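# Press a sprayer head onto a standing bottle

## Task

Fit the sprayer head on the bottle and press it fully down over the neck, since the cap fits tightly; the bottle must still be upright, and the cap must stay seated on its own after the robot lets go.

## Robot and tools

Robot: two FANUC CRX arms, left_arm and right_arm, each ending in a Robotiq 140 mm two-finger gripper. The names are labels, not image sides. Scene frame: origin on the table top between the arms, +z up, +x out over the table, left_arm on the +y side. Bases: left_arm at (+0.037, +0.434, 0), right_arm at (-0.048, -0.401, 0). Gripper axes: fingers point along the gripper's +z, and they open and close along its y. end_effector_position is the point between the pads when closed; closed fingertips stick out about 33 mm past it (9 mm when fully open), and closing pushes the tips about 24 mm further out, so keep that clearance above surfaces. Printed hand positions get less accurate at long reach.

Row format (used by execute_actions and move): 20 numbers, always both arms, even when only one moves. First left: x, y, z (metres, scene frame, an absolute gripper position), qw, qx, qy, qz (absolute orientation, w first, scene frame), then gripper position, force_limit, speed. Then the same 10 for the right. The three gripper numbers are each in [-1, 1]. position: +1 fully open (140 mm), pads touch near -0.8, -1 closes until blocked. force_limit: about 14 N at -1, 60 N at 0, 107 N at +1. speed: about 30 mm/s at -1, 140 at 0, 250 at +1. Resending an arm's previous three gripper numbers leaves that gripper alone; a 0 is a real command. To keep an arm still, repeat its last reported pose and quaternion exactly; to keep an orientation, repeat the same target quaternion every row rather than copying a drifted one.

execute_actions(actions): a list of actions; each action is a list of 1 to 15 rows, each row lasting one 1/30 s step; a short action repeats its final row to fill 15 steps. An empty list just returns state and images. A target farther than 0.6 m from the gripper's current position along any of its own axes gets the action refused for both arms; if the first action fails that, or any action is malformed, nothing runs. Each step the commanded pose is clipped to within 70 mm and 16 degrees of the measured pose, so large jumps take several actions; position wins over orientation if both cannot be met.

move(target, speed, stop_force, blocking): target is one 20-number row of absolute poses; both grippers travel straight lines that finish together, in 0.5 to 10 s. speed is m/s, 0.002 to 0.5 (default 0.25); rotation is capped at twice that in rad/s. Finger numbers are applied at the start. Paths ignore obstacles and the other arm; grippers may lag, stray or overshoot speed, mostly with a nearly straight arm. stop_force (20 to 80 N, one value for both) halts an arm when it senses that much extra push against its direction of travel; then it backs up two steps and holds. Use it only with slow moves, not while the gripper rotates, and not when pulling away from something it is pressing (omit it then). It is unavailable in the first 0.2 s and near stretched poses. Pressing can briefly exceed stop_force. blocking=false returns after 0.5 s while motion continues; check with wait(0), and call wait or stop before issuing more motion. It cannot combine with stop_force. The result adds a move: line: done, off_target, moving, held, fault, or contact (stopped by stop_force); limits=paced means the target was clipped, limits=held means some steps were blocked and the arm may then jump fast. Distance to each pose is reported.

wait(seconds): 0 to 10, arms keep their last command. stop(): brakes a running move; fingers continue. zoom_image(camera, region): region [x0, y0, x1, y1] in pixels, max 504 by 504, from cam_head_left, cam_head_right, cam_high, cam_low, cam_left_wrist or cam_right_wrist (all 504x504). show_instructions(): shows the reference image pages. read_manual(section): licence texts only. finished_scene(scene): ends scene 1 or 2 irreversibly and reports success; only call it once the cap is seated and stays so without the robot.

Results: state line per arm with position and quaternion, Hand target lines (where the controller is steering), step readings (HELD marks steps held back), position_measured in counts (3 open, 230 pads together, nonlinear), object_status: 0 moving, 1 blocked while opening, 2 blocked while closing (a grip), 3 reached target or pads met. To grip, send -1 and look for 2. To tighten, raise force_limit and nudge position (for example -1 to -0.98). A pose unreachable line means a clearance check altered that arm's command.

Hazards: contact torque at a joint's load limit (140 N m for the first three joints, 35.2 for the wrist joints, held weight included) or 150 N external force causes a fault stop of 10 s that skips the rest of the call. The arms are stiff, so aiming even slightly past a firm contact can fault; press the cap down slowly, ideally with stop_force. Avoid arm-to-arm collisions, dropping or knocking the bottle over, pushing anything off the table, and slams. Loose objects may get occasional small external pushes. Holding loads heats motors; MOTOR HOT warns, and an OVER-TEMPERATURE FAULT brakes the arm. The simulation keeps running while you think, holding the last command.

Each tool is called after "Call:" as a command line: name --argument value for each argument, lists and objects as JSON in quotes; but a table of rows of numbers goes row by row, as --pt "numbers of a row", without its own name.

Reference images:

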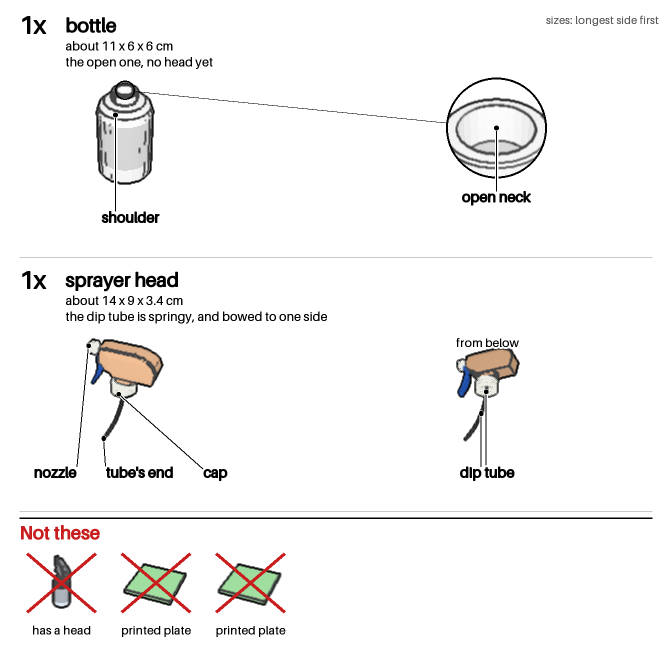

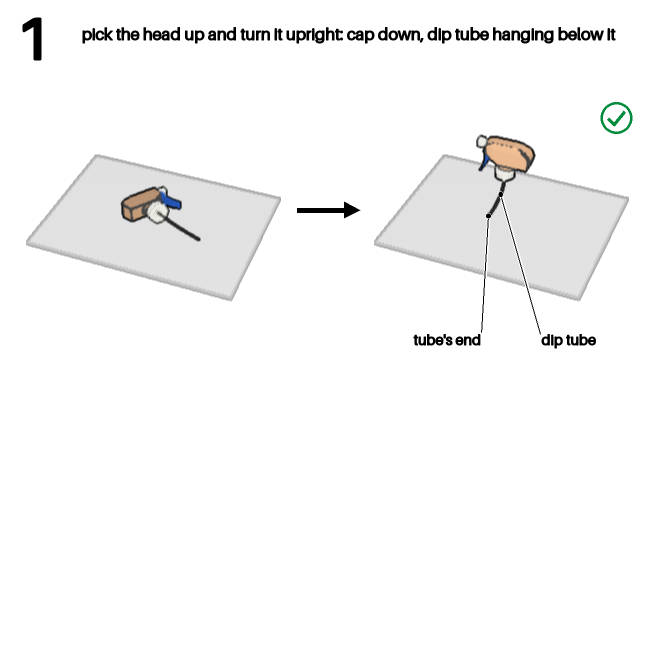

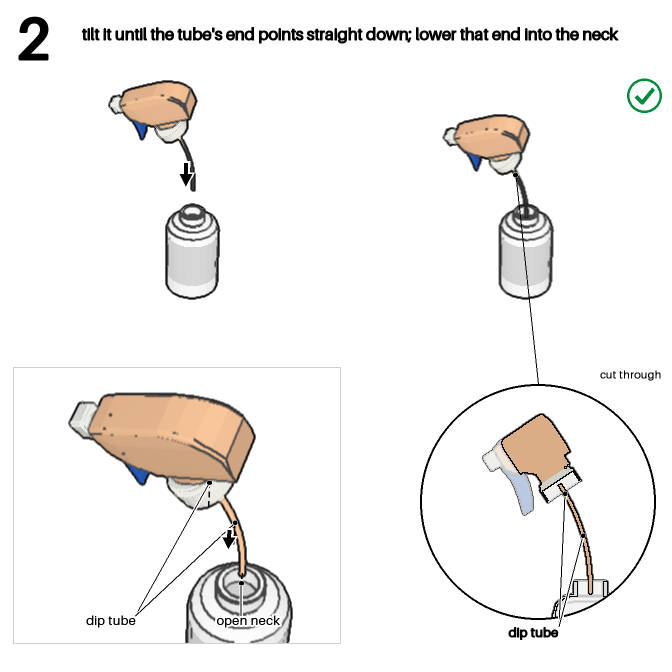

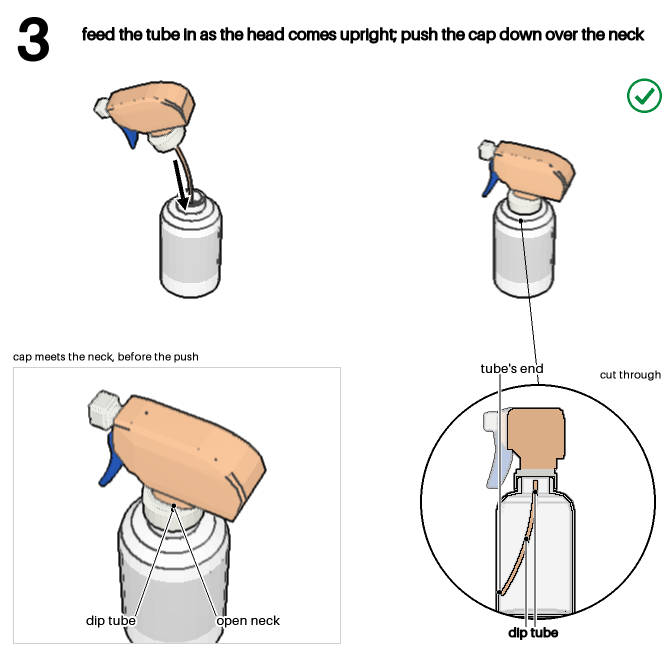

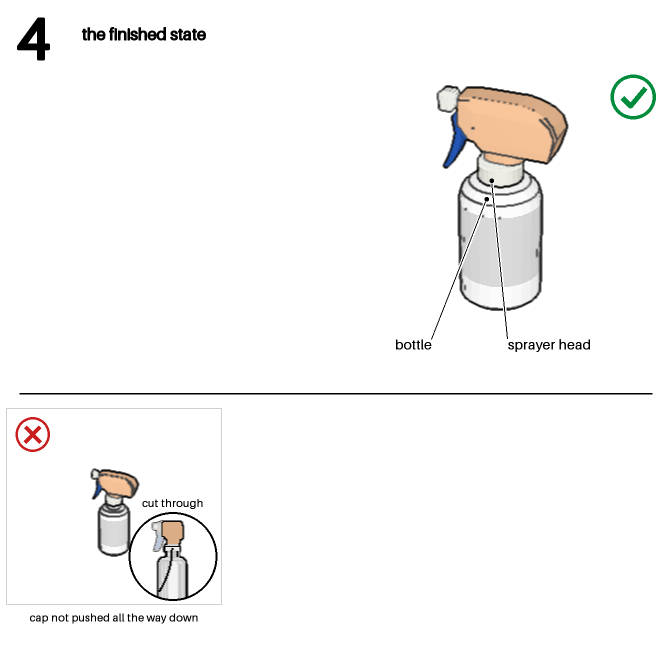

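## Session

Call:
execute_actions --actions '[]'

Scene clock: 0.00 s.
left_arm: end_effector_position=(+0.8350, -0.1262, +0.3464) position_measured=3 object_status=3 end_effector_quat_wxyz=(+0.256, +0.591, -0.527, +0.554) | right_arm: end_effector_position=(+0.3386, -0.2909, +0.2004) position_measured=3 object_status=3 end_effector_quat_wxyz=(-0.145, +0.967, +0.054, +0.202)
Joint positions: left_arm=[-0.391  0.685  0.247  1.655 -0.762 -0.665] | right_arm=[ 0.398 -0.543 -0.574 -0.075 -1.043  1.158]
Joint velocities: left_arm=[ 0.     0.001  0.     0.001 -0.     0.   ] | right_arm=[ 0.    -0.    -0.    -0.     0.    -0.001]
Hand target (left_arm): +0.835, -0.126, +0.346; +0.256, +0.591, -0.527, +0.554
Hand target (right_arm): +0.339, -0.291, +0.200; -0.145, +0.967, +0.054, +0.202

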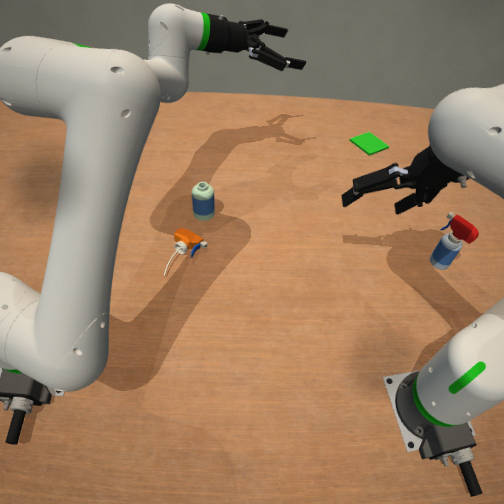

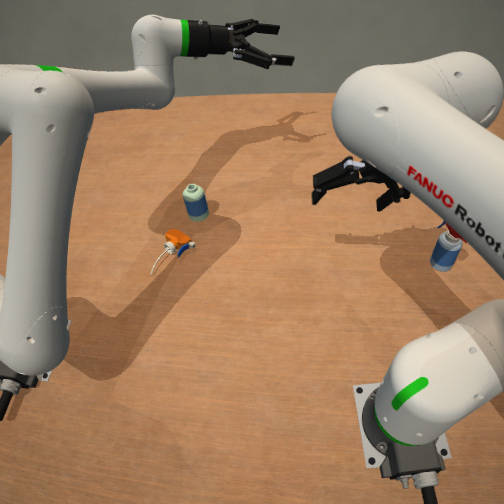

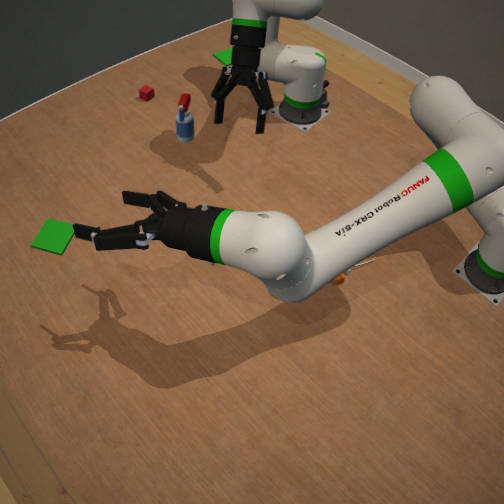

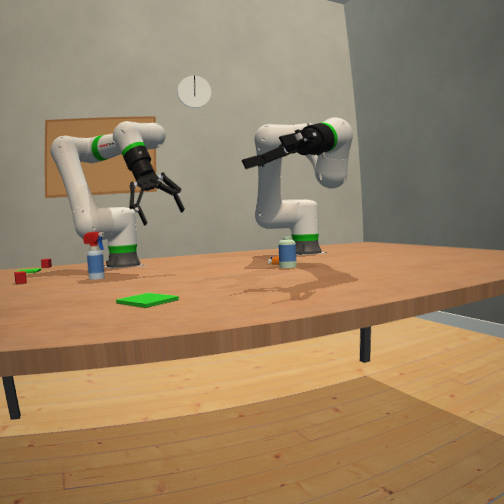

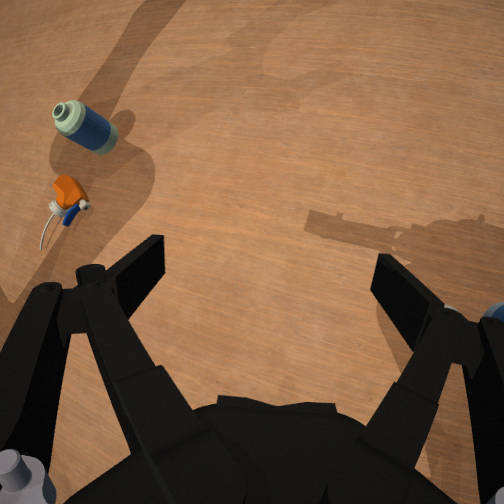

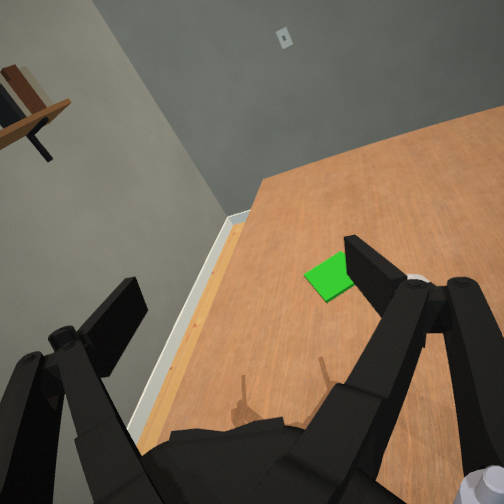

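Call:
move --target '[0.35,0.15,0.35,0,1,0,0,1,0,0, 0.3386,-0.2909,0.2004,-0.145,0.967,0.054,0.202,1,0,0]' --speed 0.4

Scene clock: 7.33 s.
left_arm: end_effector_position=(+0.3506, +0.1495, +0.3485) position_measured=3 object_status=3 end_effector_quat_wxyz=(+0.001, +1.000, -0.001, +0.001) | right_arm: end_effector_position=(+0.3386, -0.2909, +0.2004) position_measured=3 object_status=3 end_effector_quat_wxyz=(-0.145, +0.967, +0.054, +0.202)
Joint positions: left_arm=[-0.445 -0.035  0.224  0.001 -1.826  1.993] | right_arm=[ 0.398 -0.544 -0.575 -0.074 -1.042  1.158]
Joint velocities: left_arm=[-0.001 -0.001 -0.    -0.001 -0.    -0.001] | right_arm=[-0.     0.     0.     0.001 -0.    -0.001]
Hand target (left_arm): +0.351, +0.149, +0.348; +0.001, +1.000, -0.001, +0.001
Hand target (right_arm): +0.339, -0.291, +0.200; -0.145, +0.967, +0.054, +0.202
Off the commanded pose (left_arm): 0.002 m, 0 deg.
Off the commanded pose (right_arm): 0.000 m, 0 deg.
move: done; limits=paced

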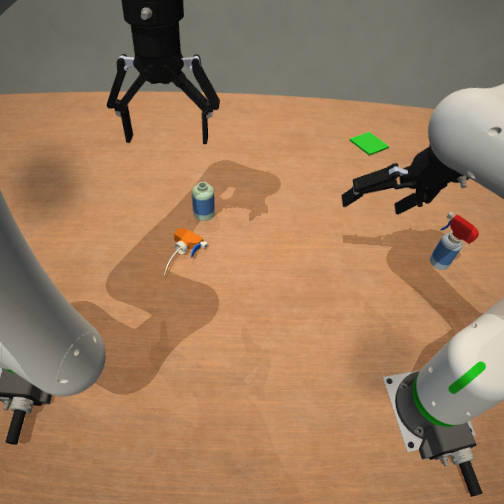

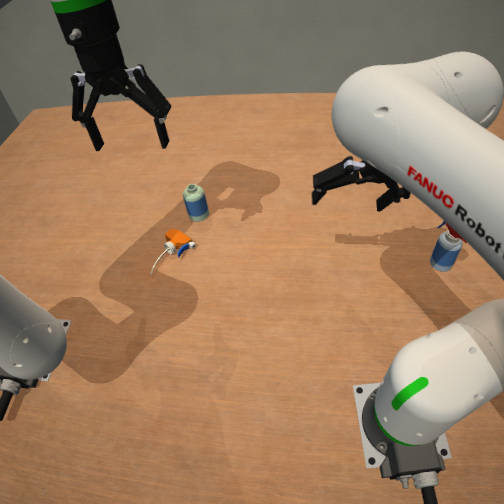

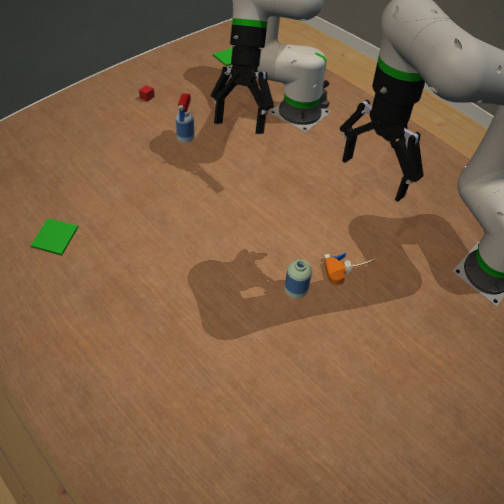

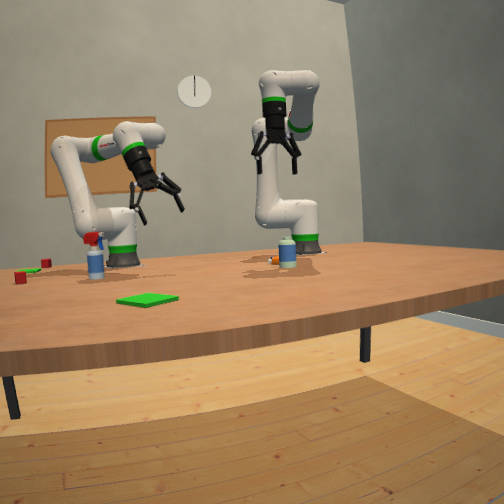

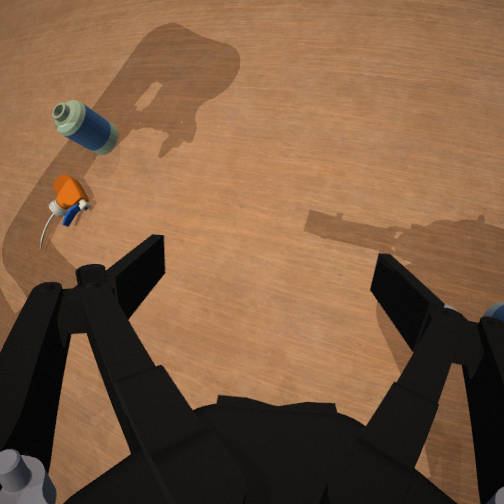

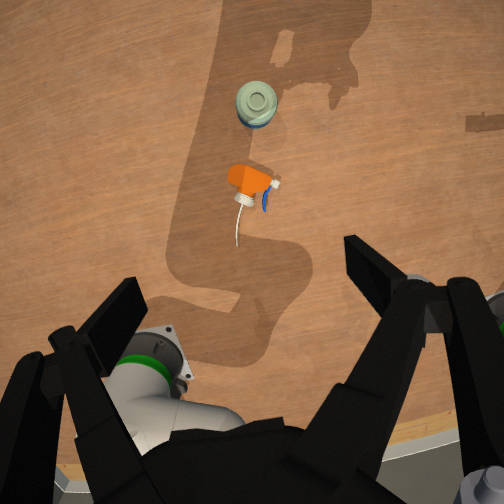

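Call:
move --target '[0.30,0.15,0.16,0,1,0,0,1,0,0, 0.3386,-0.2909,0.2004,-0.145,0.967,0.054,0.202,1,0,0]' --speed 0.3

Scene clock: 12.70 s.
left_arm: end_effector_position=(+0.3007, +0.1496, +0.1599) position_measured=3 object_status=3 end_effector_quat_wxyz=(+0.000, +1.000, -0.000, -0.000) | right_arm: end_effector_position=(+0.3386, -0.2909, +0.2004) position_measured=3 object_status=3 end_effector_quat_wxyz=(-0.145, +0.967, +0.054, +0.202)
Joint positions: left_arm=[-0.502 -0.143 -0.317  0.    -1.397  2.05 ] | right_arm=[ 0.398 -0.544 -0.575 -0.074 -1.042  1.158]
Joint velocities: left_arm=[-0.001 -0.    -0.001  0.002  0.    -0.001] | right_arm=[-0.003 -0.    -0.    -0.001 -0.    -0.001]
Hand target (left_arm): +0.301, +0.150, +0.160; +0.000, +1.000, -0.000, -0.000
Hand target (right_arm): +0.339, -0.291, +0.200; -0.145, +0.967, +0.054, +0.202
Off the commanded pose (left_arm): 0.001 m, 0 deg.
Off the commanded pose (right_arm): 0.000 m, 0 deg.
move: done

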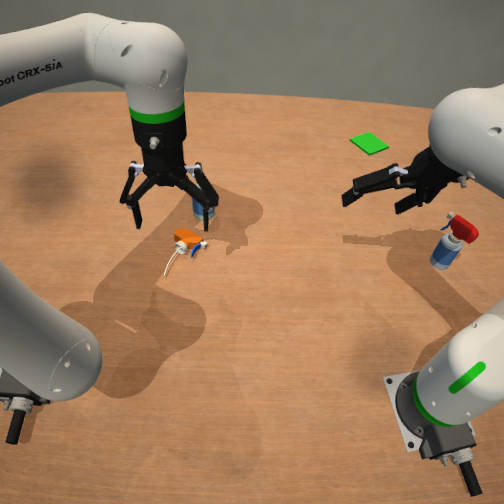

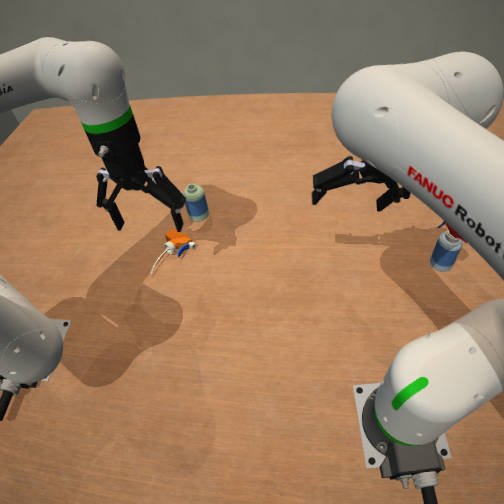

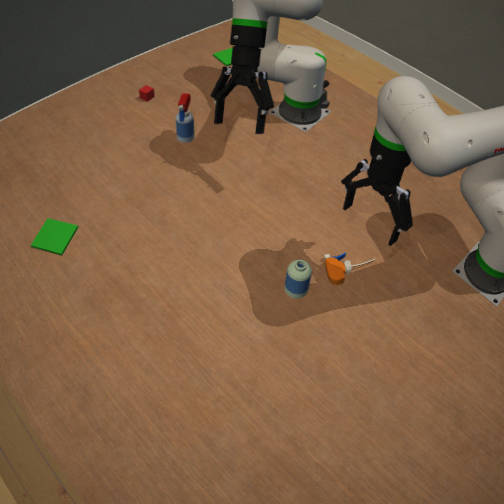

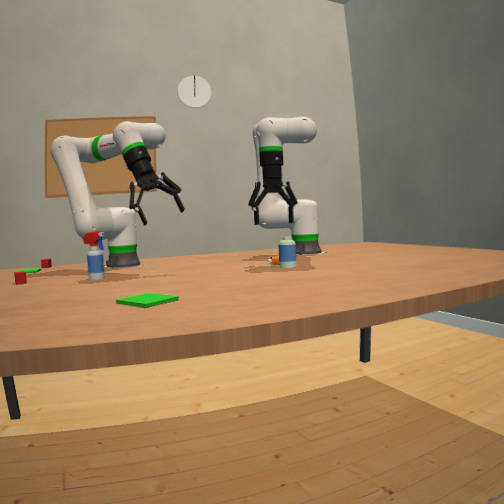

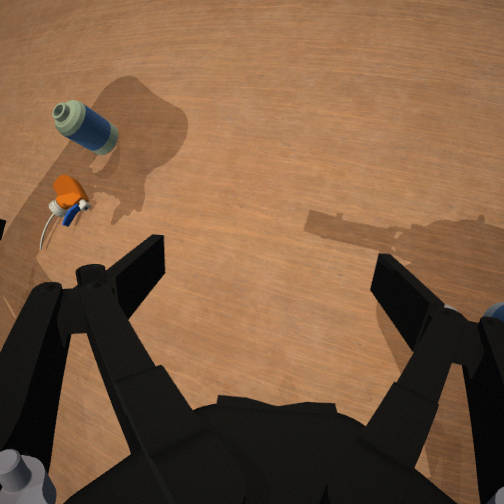

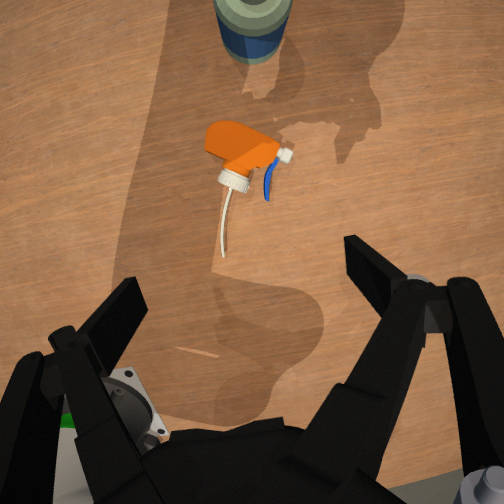

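Call:
move --target '[0.378,0.15,0.10,0,0.974,-0.225,0,1,0,0, 0.3386,-0.2909,0.2004,-0.145,0.967,0.054,0.202,1,0,0]' --speed 0.3

Call:
zoom_image --camera "cam_high" --region '[220,150,460,330]'

Scene clock: 26.07 s.
left_arm: end_effector_position=(+0.3782, +0.1501, +0.1002) position_measured=3 object_status=3 end_effector_quat_wxyz=(-0.000, +0.974, -0.225, +0.000) | right_arm: end_effector_position=(+0.3386, -0.2909, +0.2004) position_measured=3 object_status=3 end_effector_quat_wxyz=(-0.145, +0.967, +0.054, +0.202)
Joint positions: left_arm=[-0.418  0.041 -0.285 -0.001 -1.244  1.513] | right_arm=[ 0.398 -0.544 -0.575 -0.074 -1.042  1.158]
Joint velocities: left_arm=[ 0.001  0.001 -0.     0.     0.    -0.003] | right_arm=[-0.    -0.     0.    -0.001 -0.     0.   ]
Hand target (left_arm): +0.378, +0.150, +0.100; -0.000, +0.974, -0.225, -0.000
Hand target (right_arm): +0.339, -0.291, +0.200; -0.145, +0.967, +0.054, +0.202
Off the commanded pose (left_arm): 0.000 m, 0 deg.
Off the commanded pose (right_arm): 0.000 m, 0 deg.
move: done

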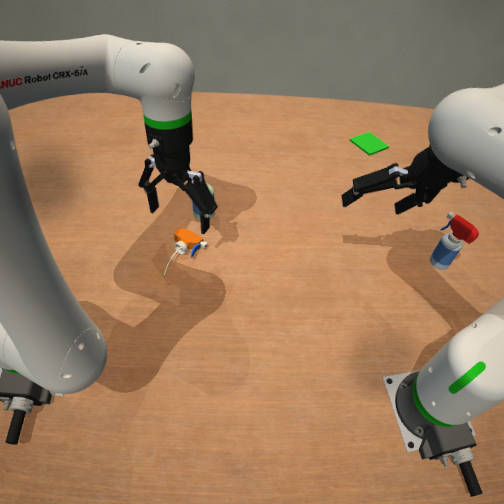

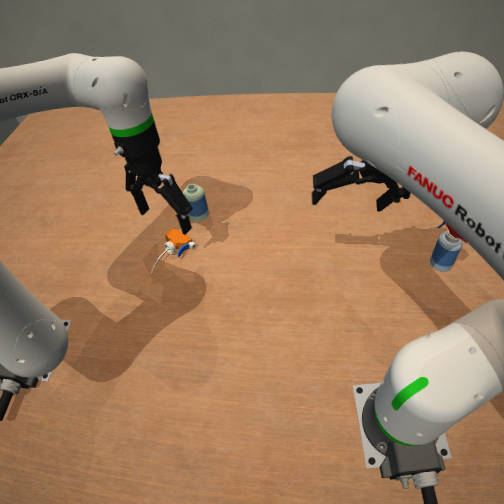

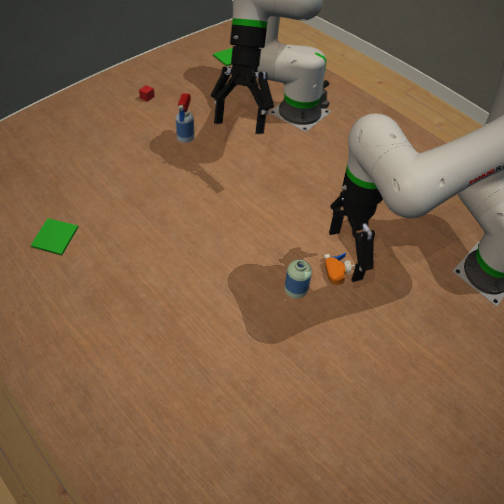

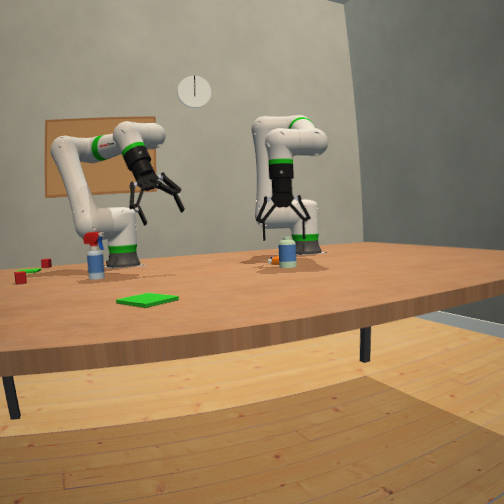

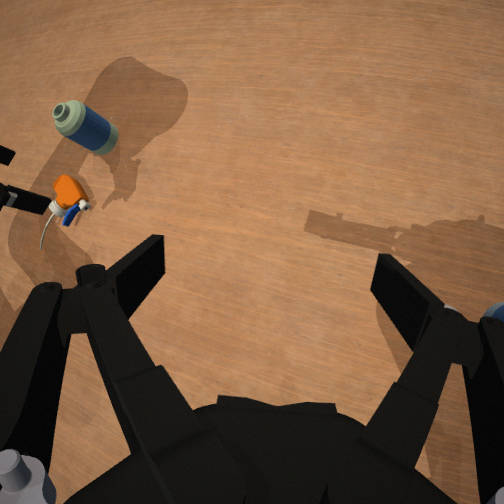

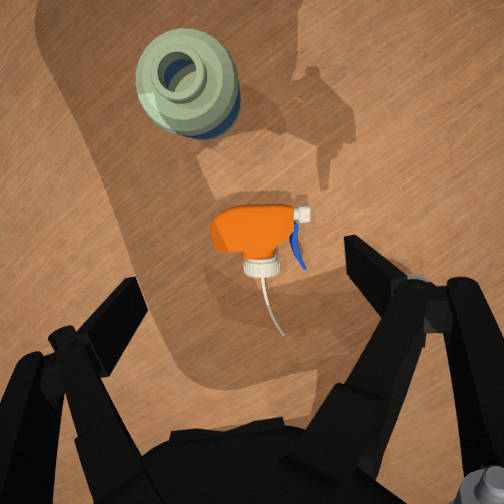

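Region (220, 150, 460, 330) of cam_high's 504x504 image, scaled by 2.100, with more detail than that image has; it fills the top 378 rows of this view, and the rest is white.

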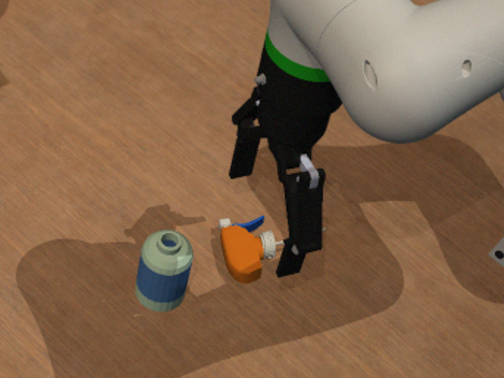

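Call:
move --target '[0.380,0.135,0.035,0,0.988,-0.156,0,1,0,0, 0.3386,-0.2909,0.2004,-0.145,0.967,0.054,0.202,1,0,0]' --speed 0.15

Scene clock: 33.60 s.
left_arm: end_effector_position=(+0.3802, +0.1348, +0.0350) position_measured=3 object_status=3 end_effector_quat_wxyz=(+0.000, +0.988, -0.156, -0.000) | right_arm: end_effector_position=(+0.3386, -0.2909, +0.2004) position_measured=3 object_status=3 end_effector_quat_wxyz=(-0.145, +0.967, +0.054, +0.202)
Joint positions: left_arm=[-0.448  0.135 -0.348  0.    -1.088  1.684] | right_arm=[ 0.398 -0.544 -0.575 -0.074 -1.042  1.158]
Joint velocities: left_arm=[-0.     0.001  0.001 -0.001  0.    -0.002] | right_arm=[-0.001  0.    -0.     0.    -0.    -0.   ]
Hand target (left_arm): +0.380, +0.135, +0.035; +0.000, +0.988, -0.156, -0.000
Hand target (right_arm): +0.339, -0.291, +0.200; -0.145, +0.967, +0.054, +0.202
Off the commanded pose (left_arm): 0.000 m, 0 deg.
Off the commanded pose (right_arm): 0.000 m, 0 deg.
move: done

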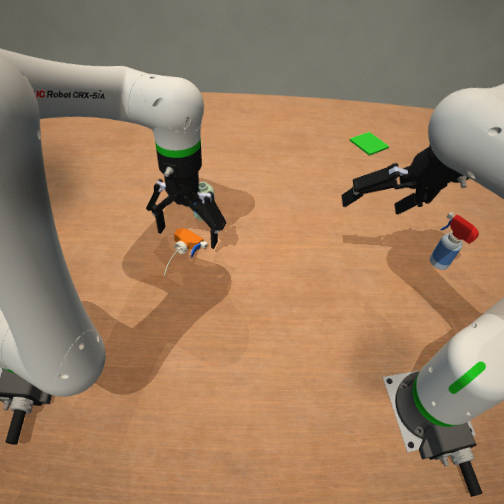

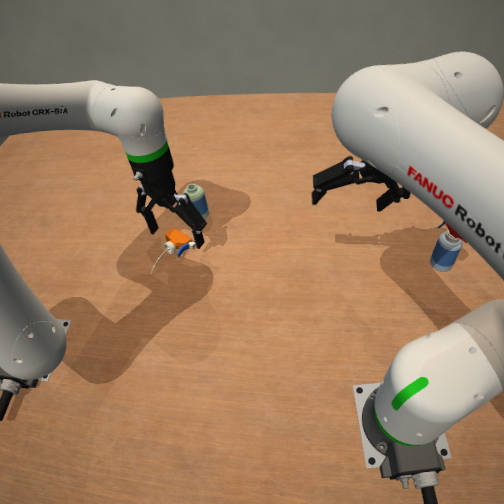

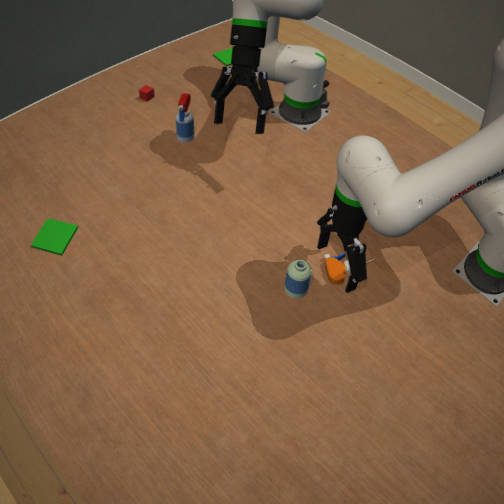

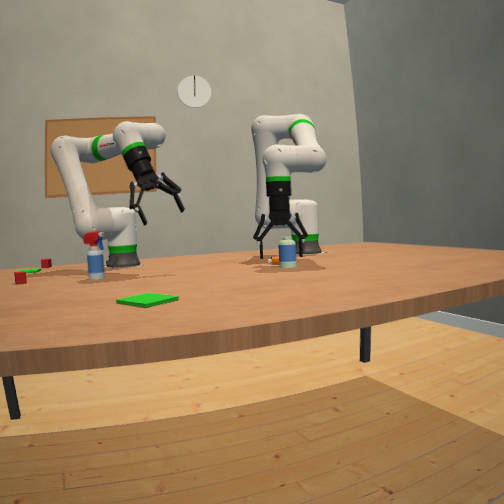

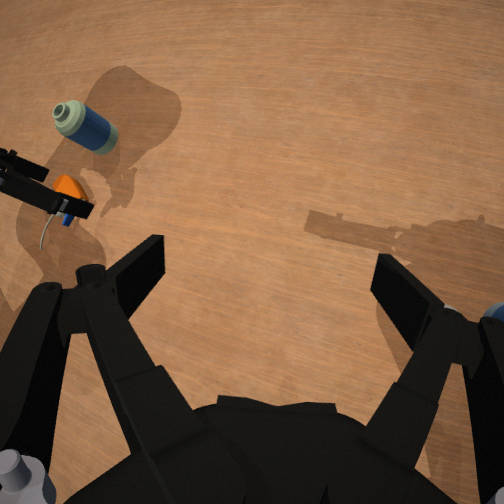

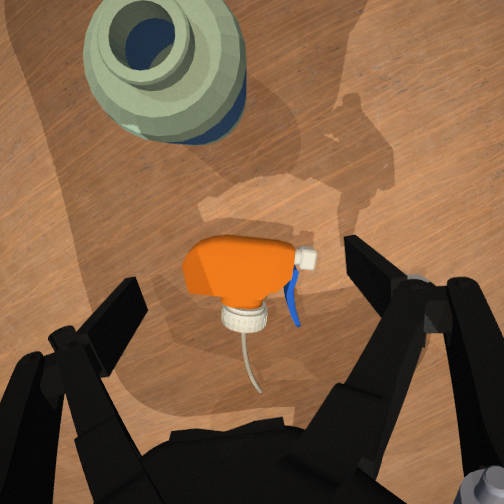

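Call:
move --target '[0.390,0.132,0.03,0,0.951,-0.309,0,1,0,0, 0.3386,-0.2909,0.2004,-0.145,0.967,0.054,0.202,1,0,0]' --speed 0.15

Scene clock: 38.43 s.
left_arm: end_effector_position=(+0.3901, +0.1320, +0.0300) position_measured=3 object_status=3 end_effector_quat_wxyz=(-0.000, +0.951, -0.309, +0.000) | right_arm: end_effector_position=(+0.3386, -0.2909, +0.2004) position_measured=3 object_status=3 end_effector_quat_wxyz=(-0.145, +0.967, +0.054, +0.202)
Joint positions: left_arm=[-0.445  0.163 -0.328 -0.    -1.079  1.366] | right_arm=[ 0.398 -0.544 -0.575 -0.074 -1.042  1.158]
Joint velocities: left_arm=[-0.001  0.     0.     0.     0.    -0.002] | right_arm=[-0.001  0.    -0.     0.     0.001 -0.   ]
Hand target (left_arm): +0.390, +0.132, +0.030; -0.000, +0.951, -0.309, -0.000
Hand target (right_arm): +0.339, -0.291, +0.200; -0.145, +0.967, +0.054, +0.202
Off the commanded pose (left_arm): 0.000 m, 0 deg.
Off the commanded pose (right_arm): 0.000 m, 0 deg.
move: done

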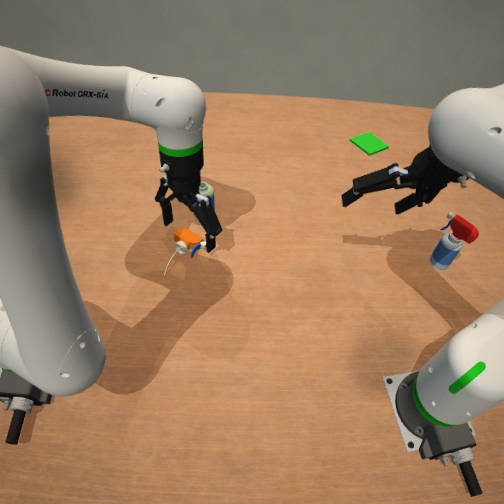

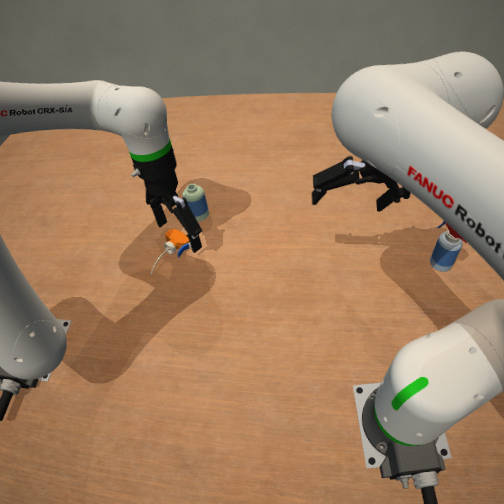

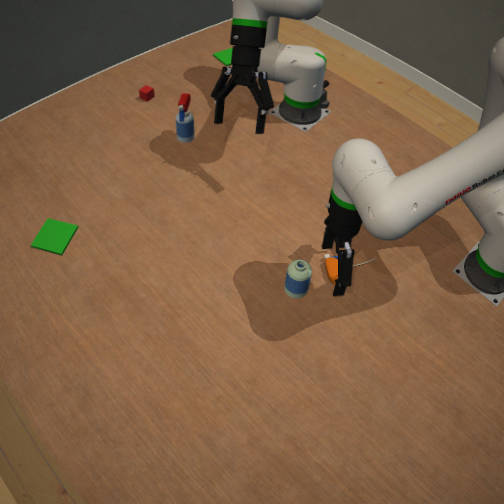

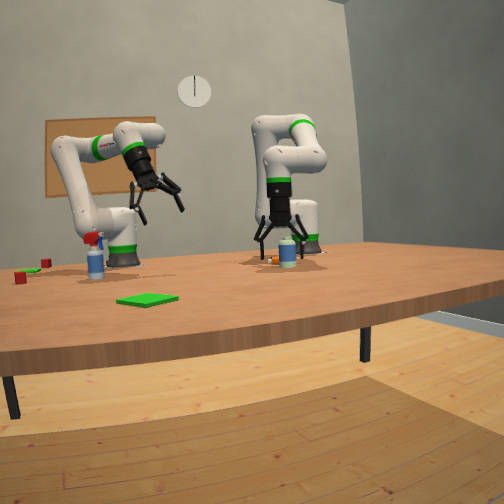

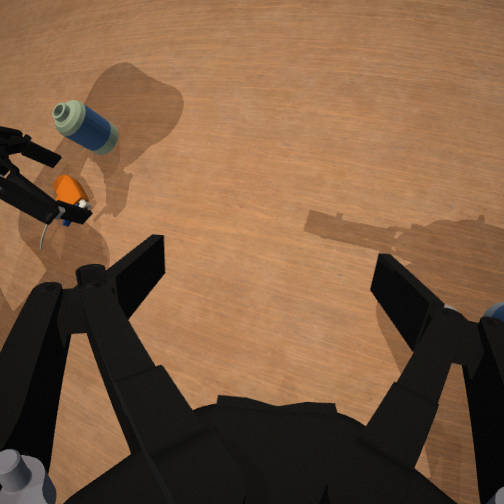

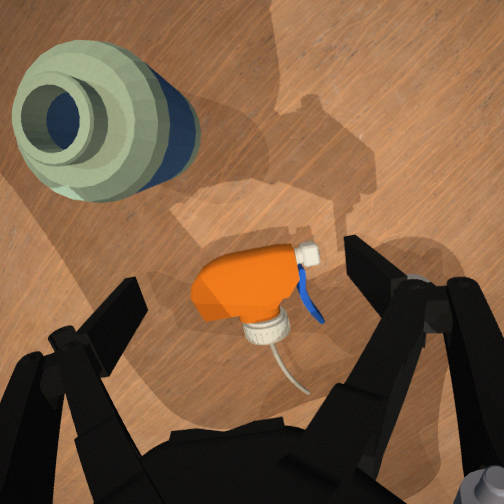

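Good. Close.

Call:
move --target '[0.390,0.132,0.03,0,0.951,-0.309,0,-1,0.6,0, 0.3386,-0.2909,0.2004,-0.145,0.967,0.054,0.202,1,0,0]'

Scene clock: 41.07 s.
left_arm: end_effector_position=(+0.3900, +0.1320, +0.0301) position_measured=104 object_status=2 end_effector_quat_wxyz=(+0.000, +0.951, -0.309, +0.000) | right_arm: end_effector_position=(+0.3386, -0.2909, +0.2004) position_measured=3 object_status=3 end_effector_quat_wxyz=(-0.145, +0.967, +0.054, +0.202)
Joint positions: left_arm=[-0.445  0.163 -0.329  0.    -1.079  1.366] | right_arm=[ 0.398 -0.544 -0.575 -0.074 -1.042  1.158]
Joint velocities: left_arm=[-0.001  0.001 -0.     0.001 -0.    -0.   ] | right_arm=[-0.003  0.     0.    -0.001  0.     0.001]
Hand target (left_arm): +0.390, +0.132, +0.030; +0.000, +0.951, -0.309, +0.000
Hand target (right_arm): +0.339, -0.291, +0.200; -0.145, +0.967, +0.054, +0.202
Off the commanded pose (left_arm): 0.000 m, 0 deg.
Off the commanded pose (right_arm): 0.000 m, 0 deg.
move: done

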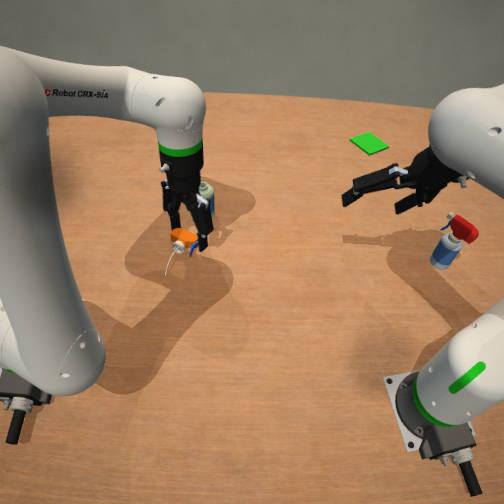

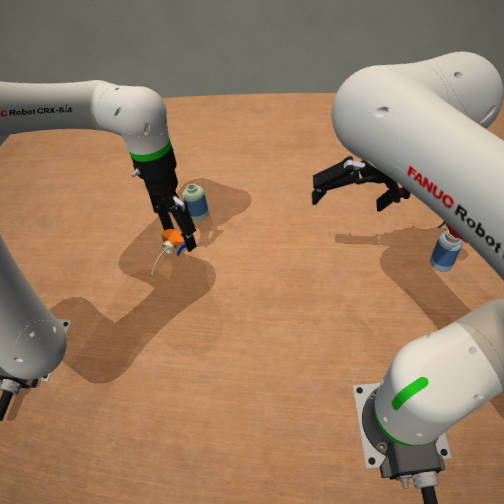

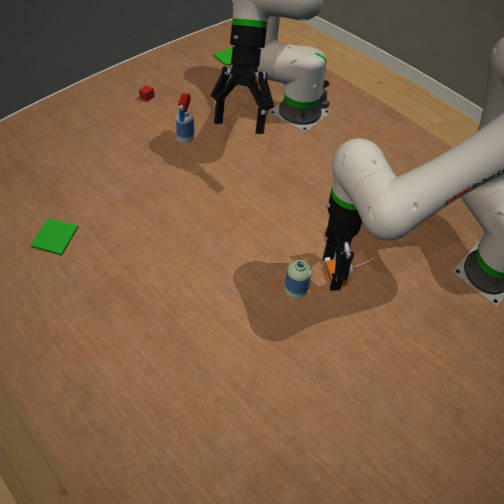

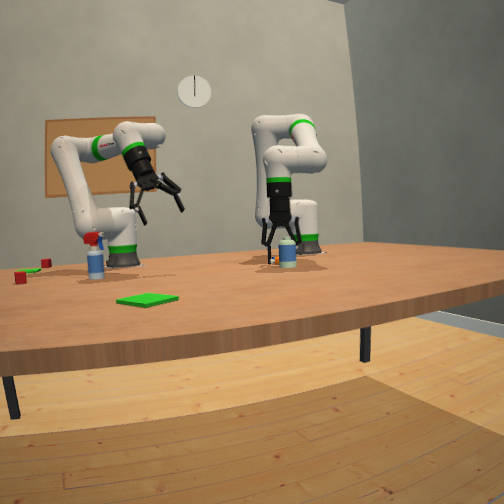

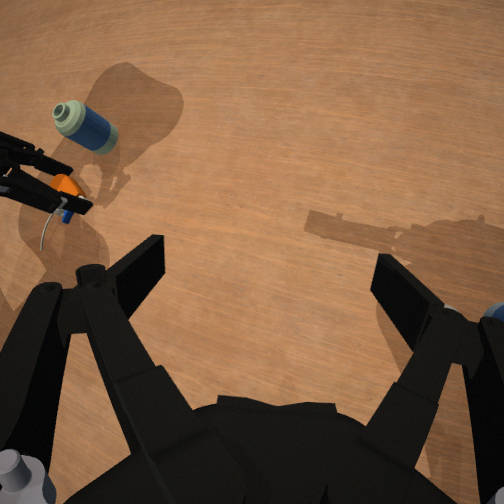

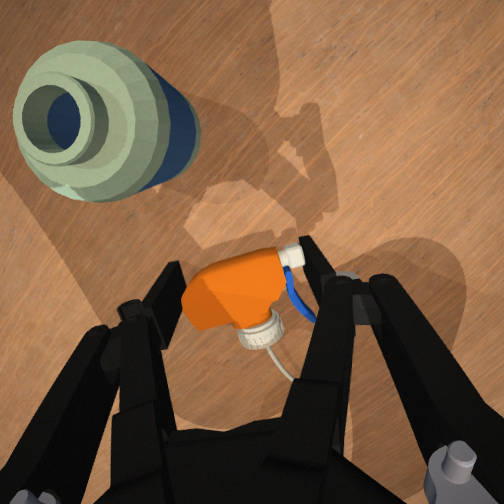

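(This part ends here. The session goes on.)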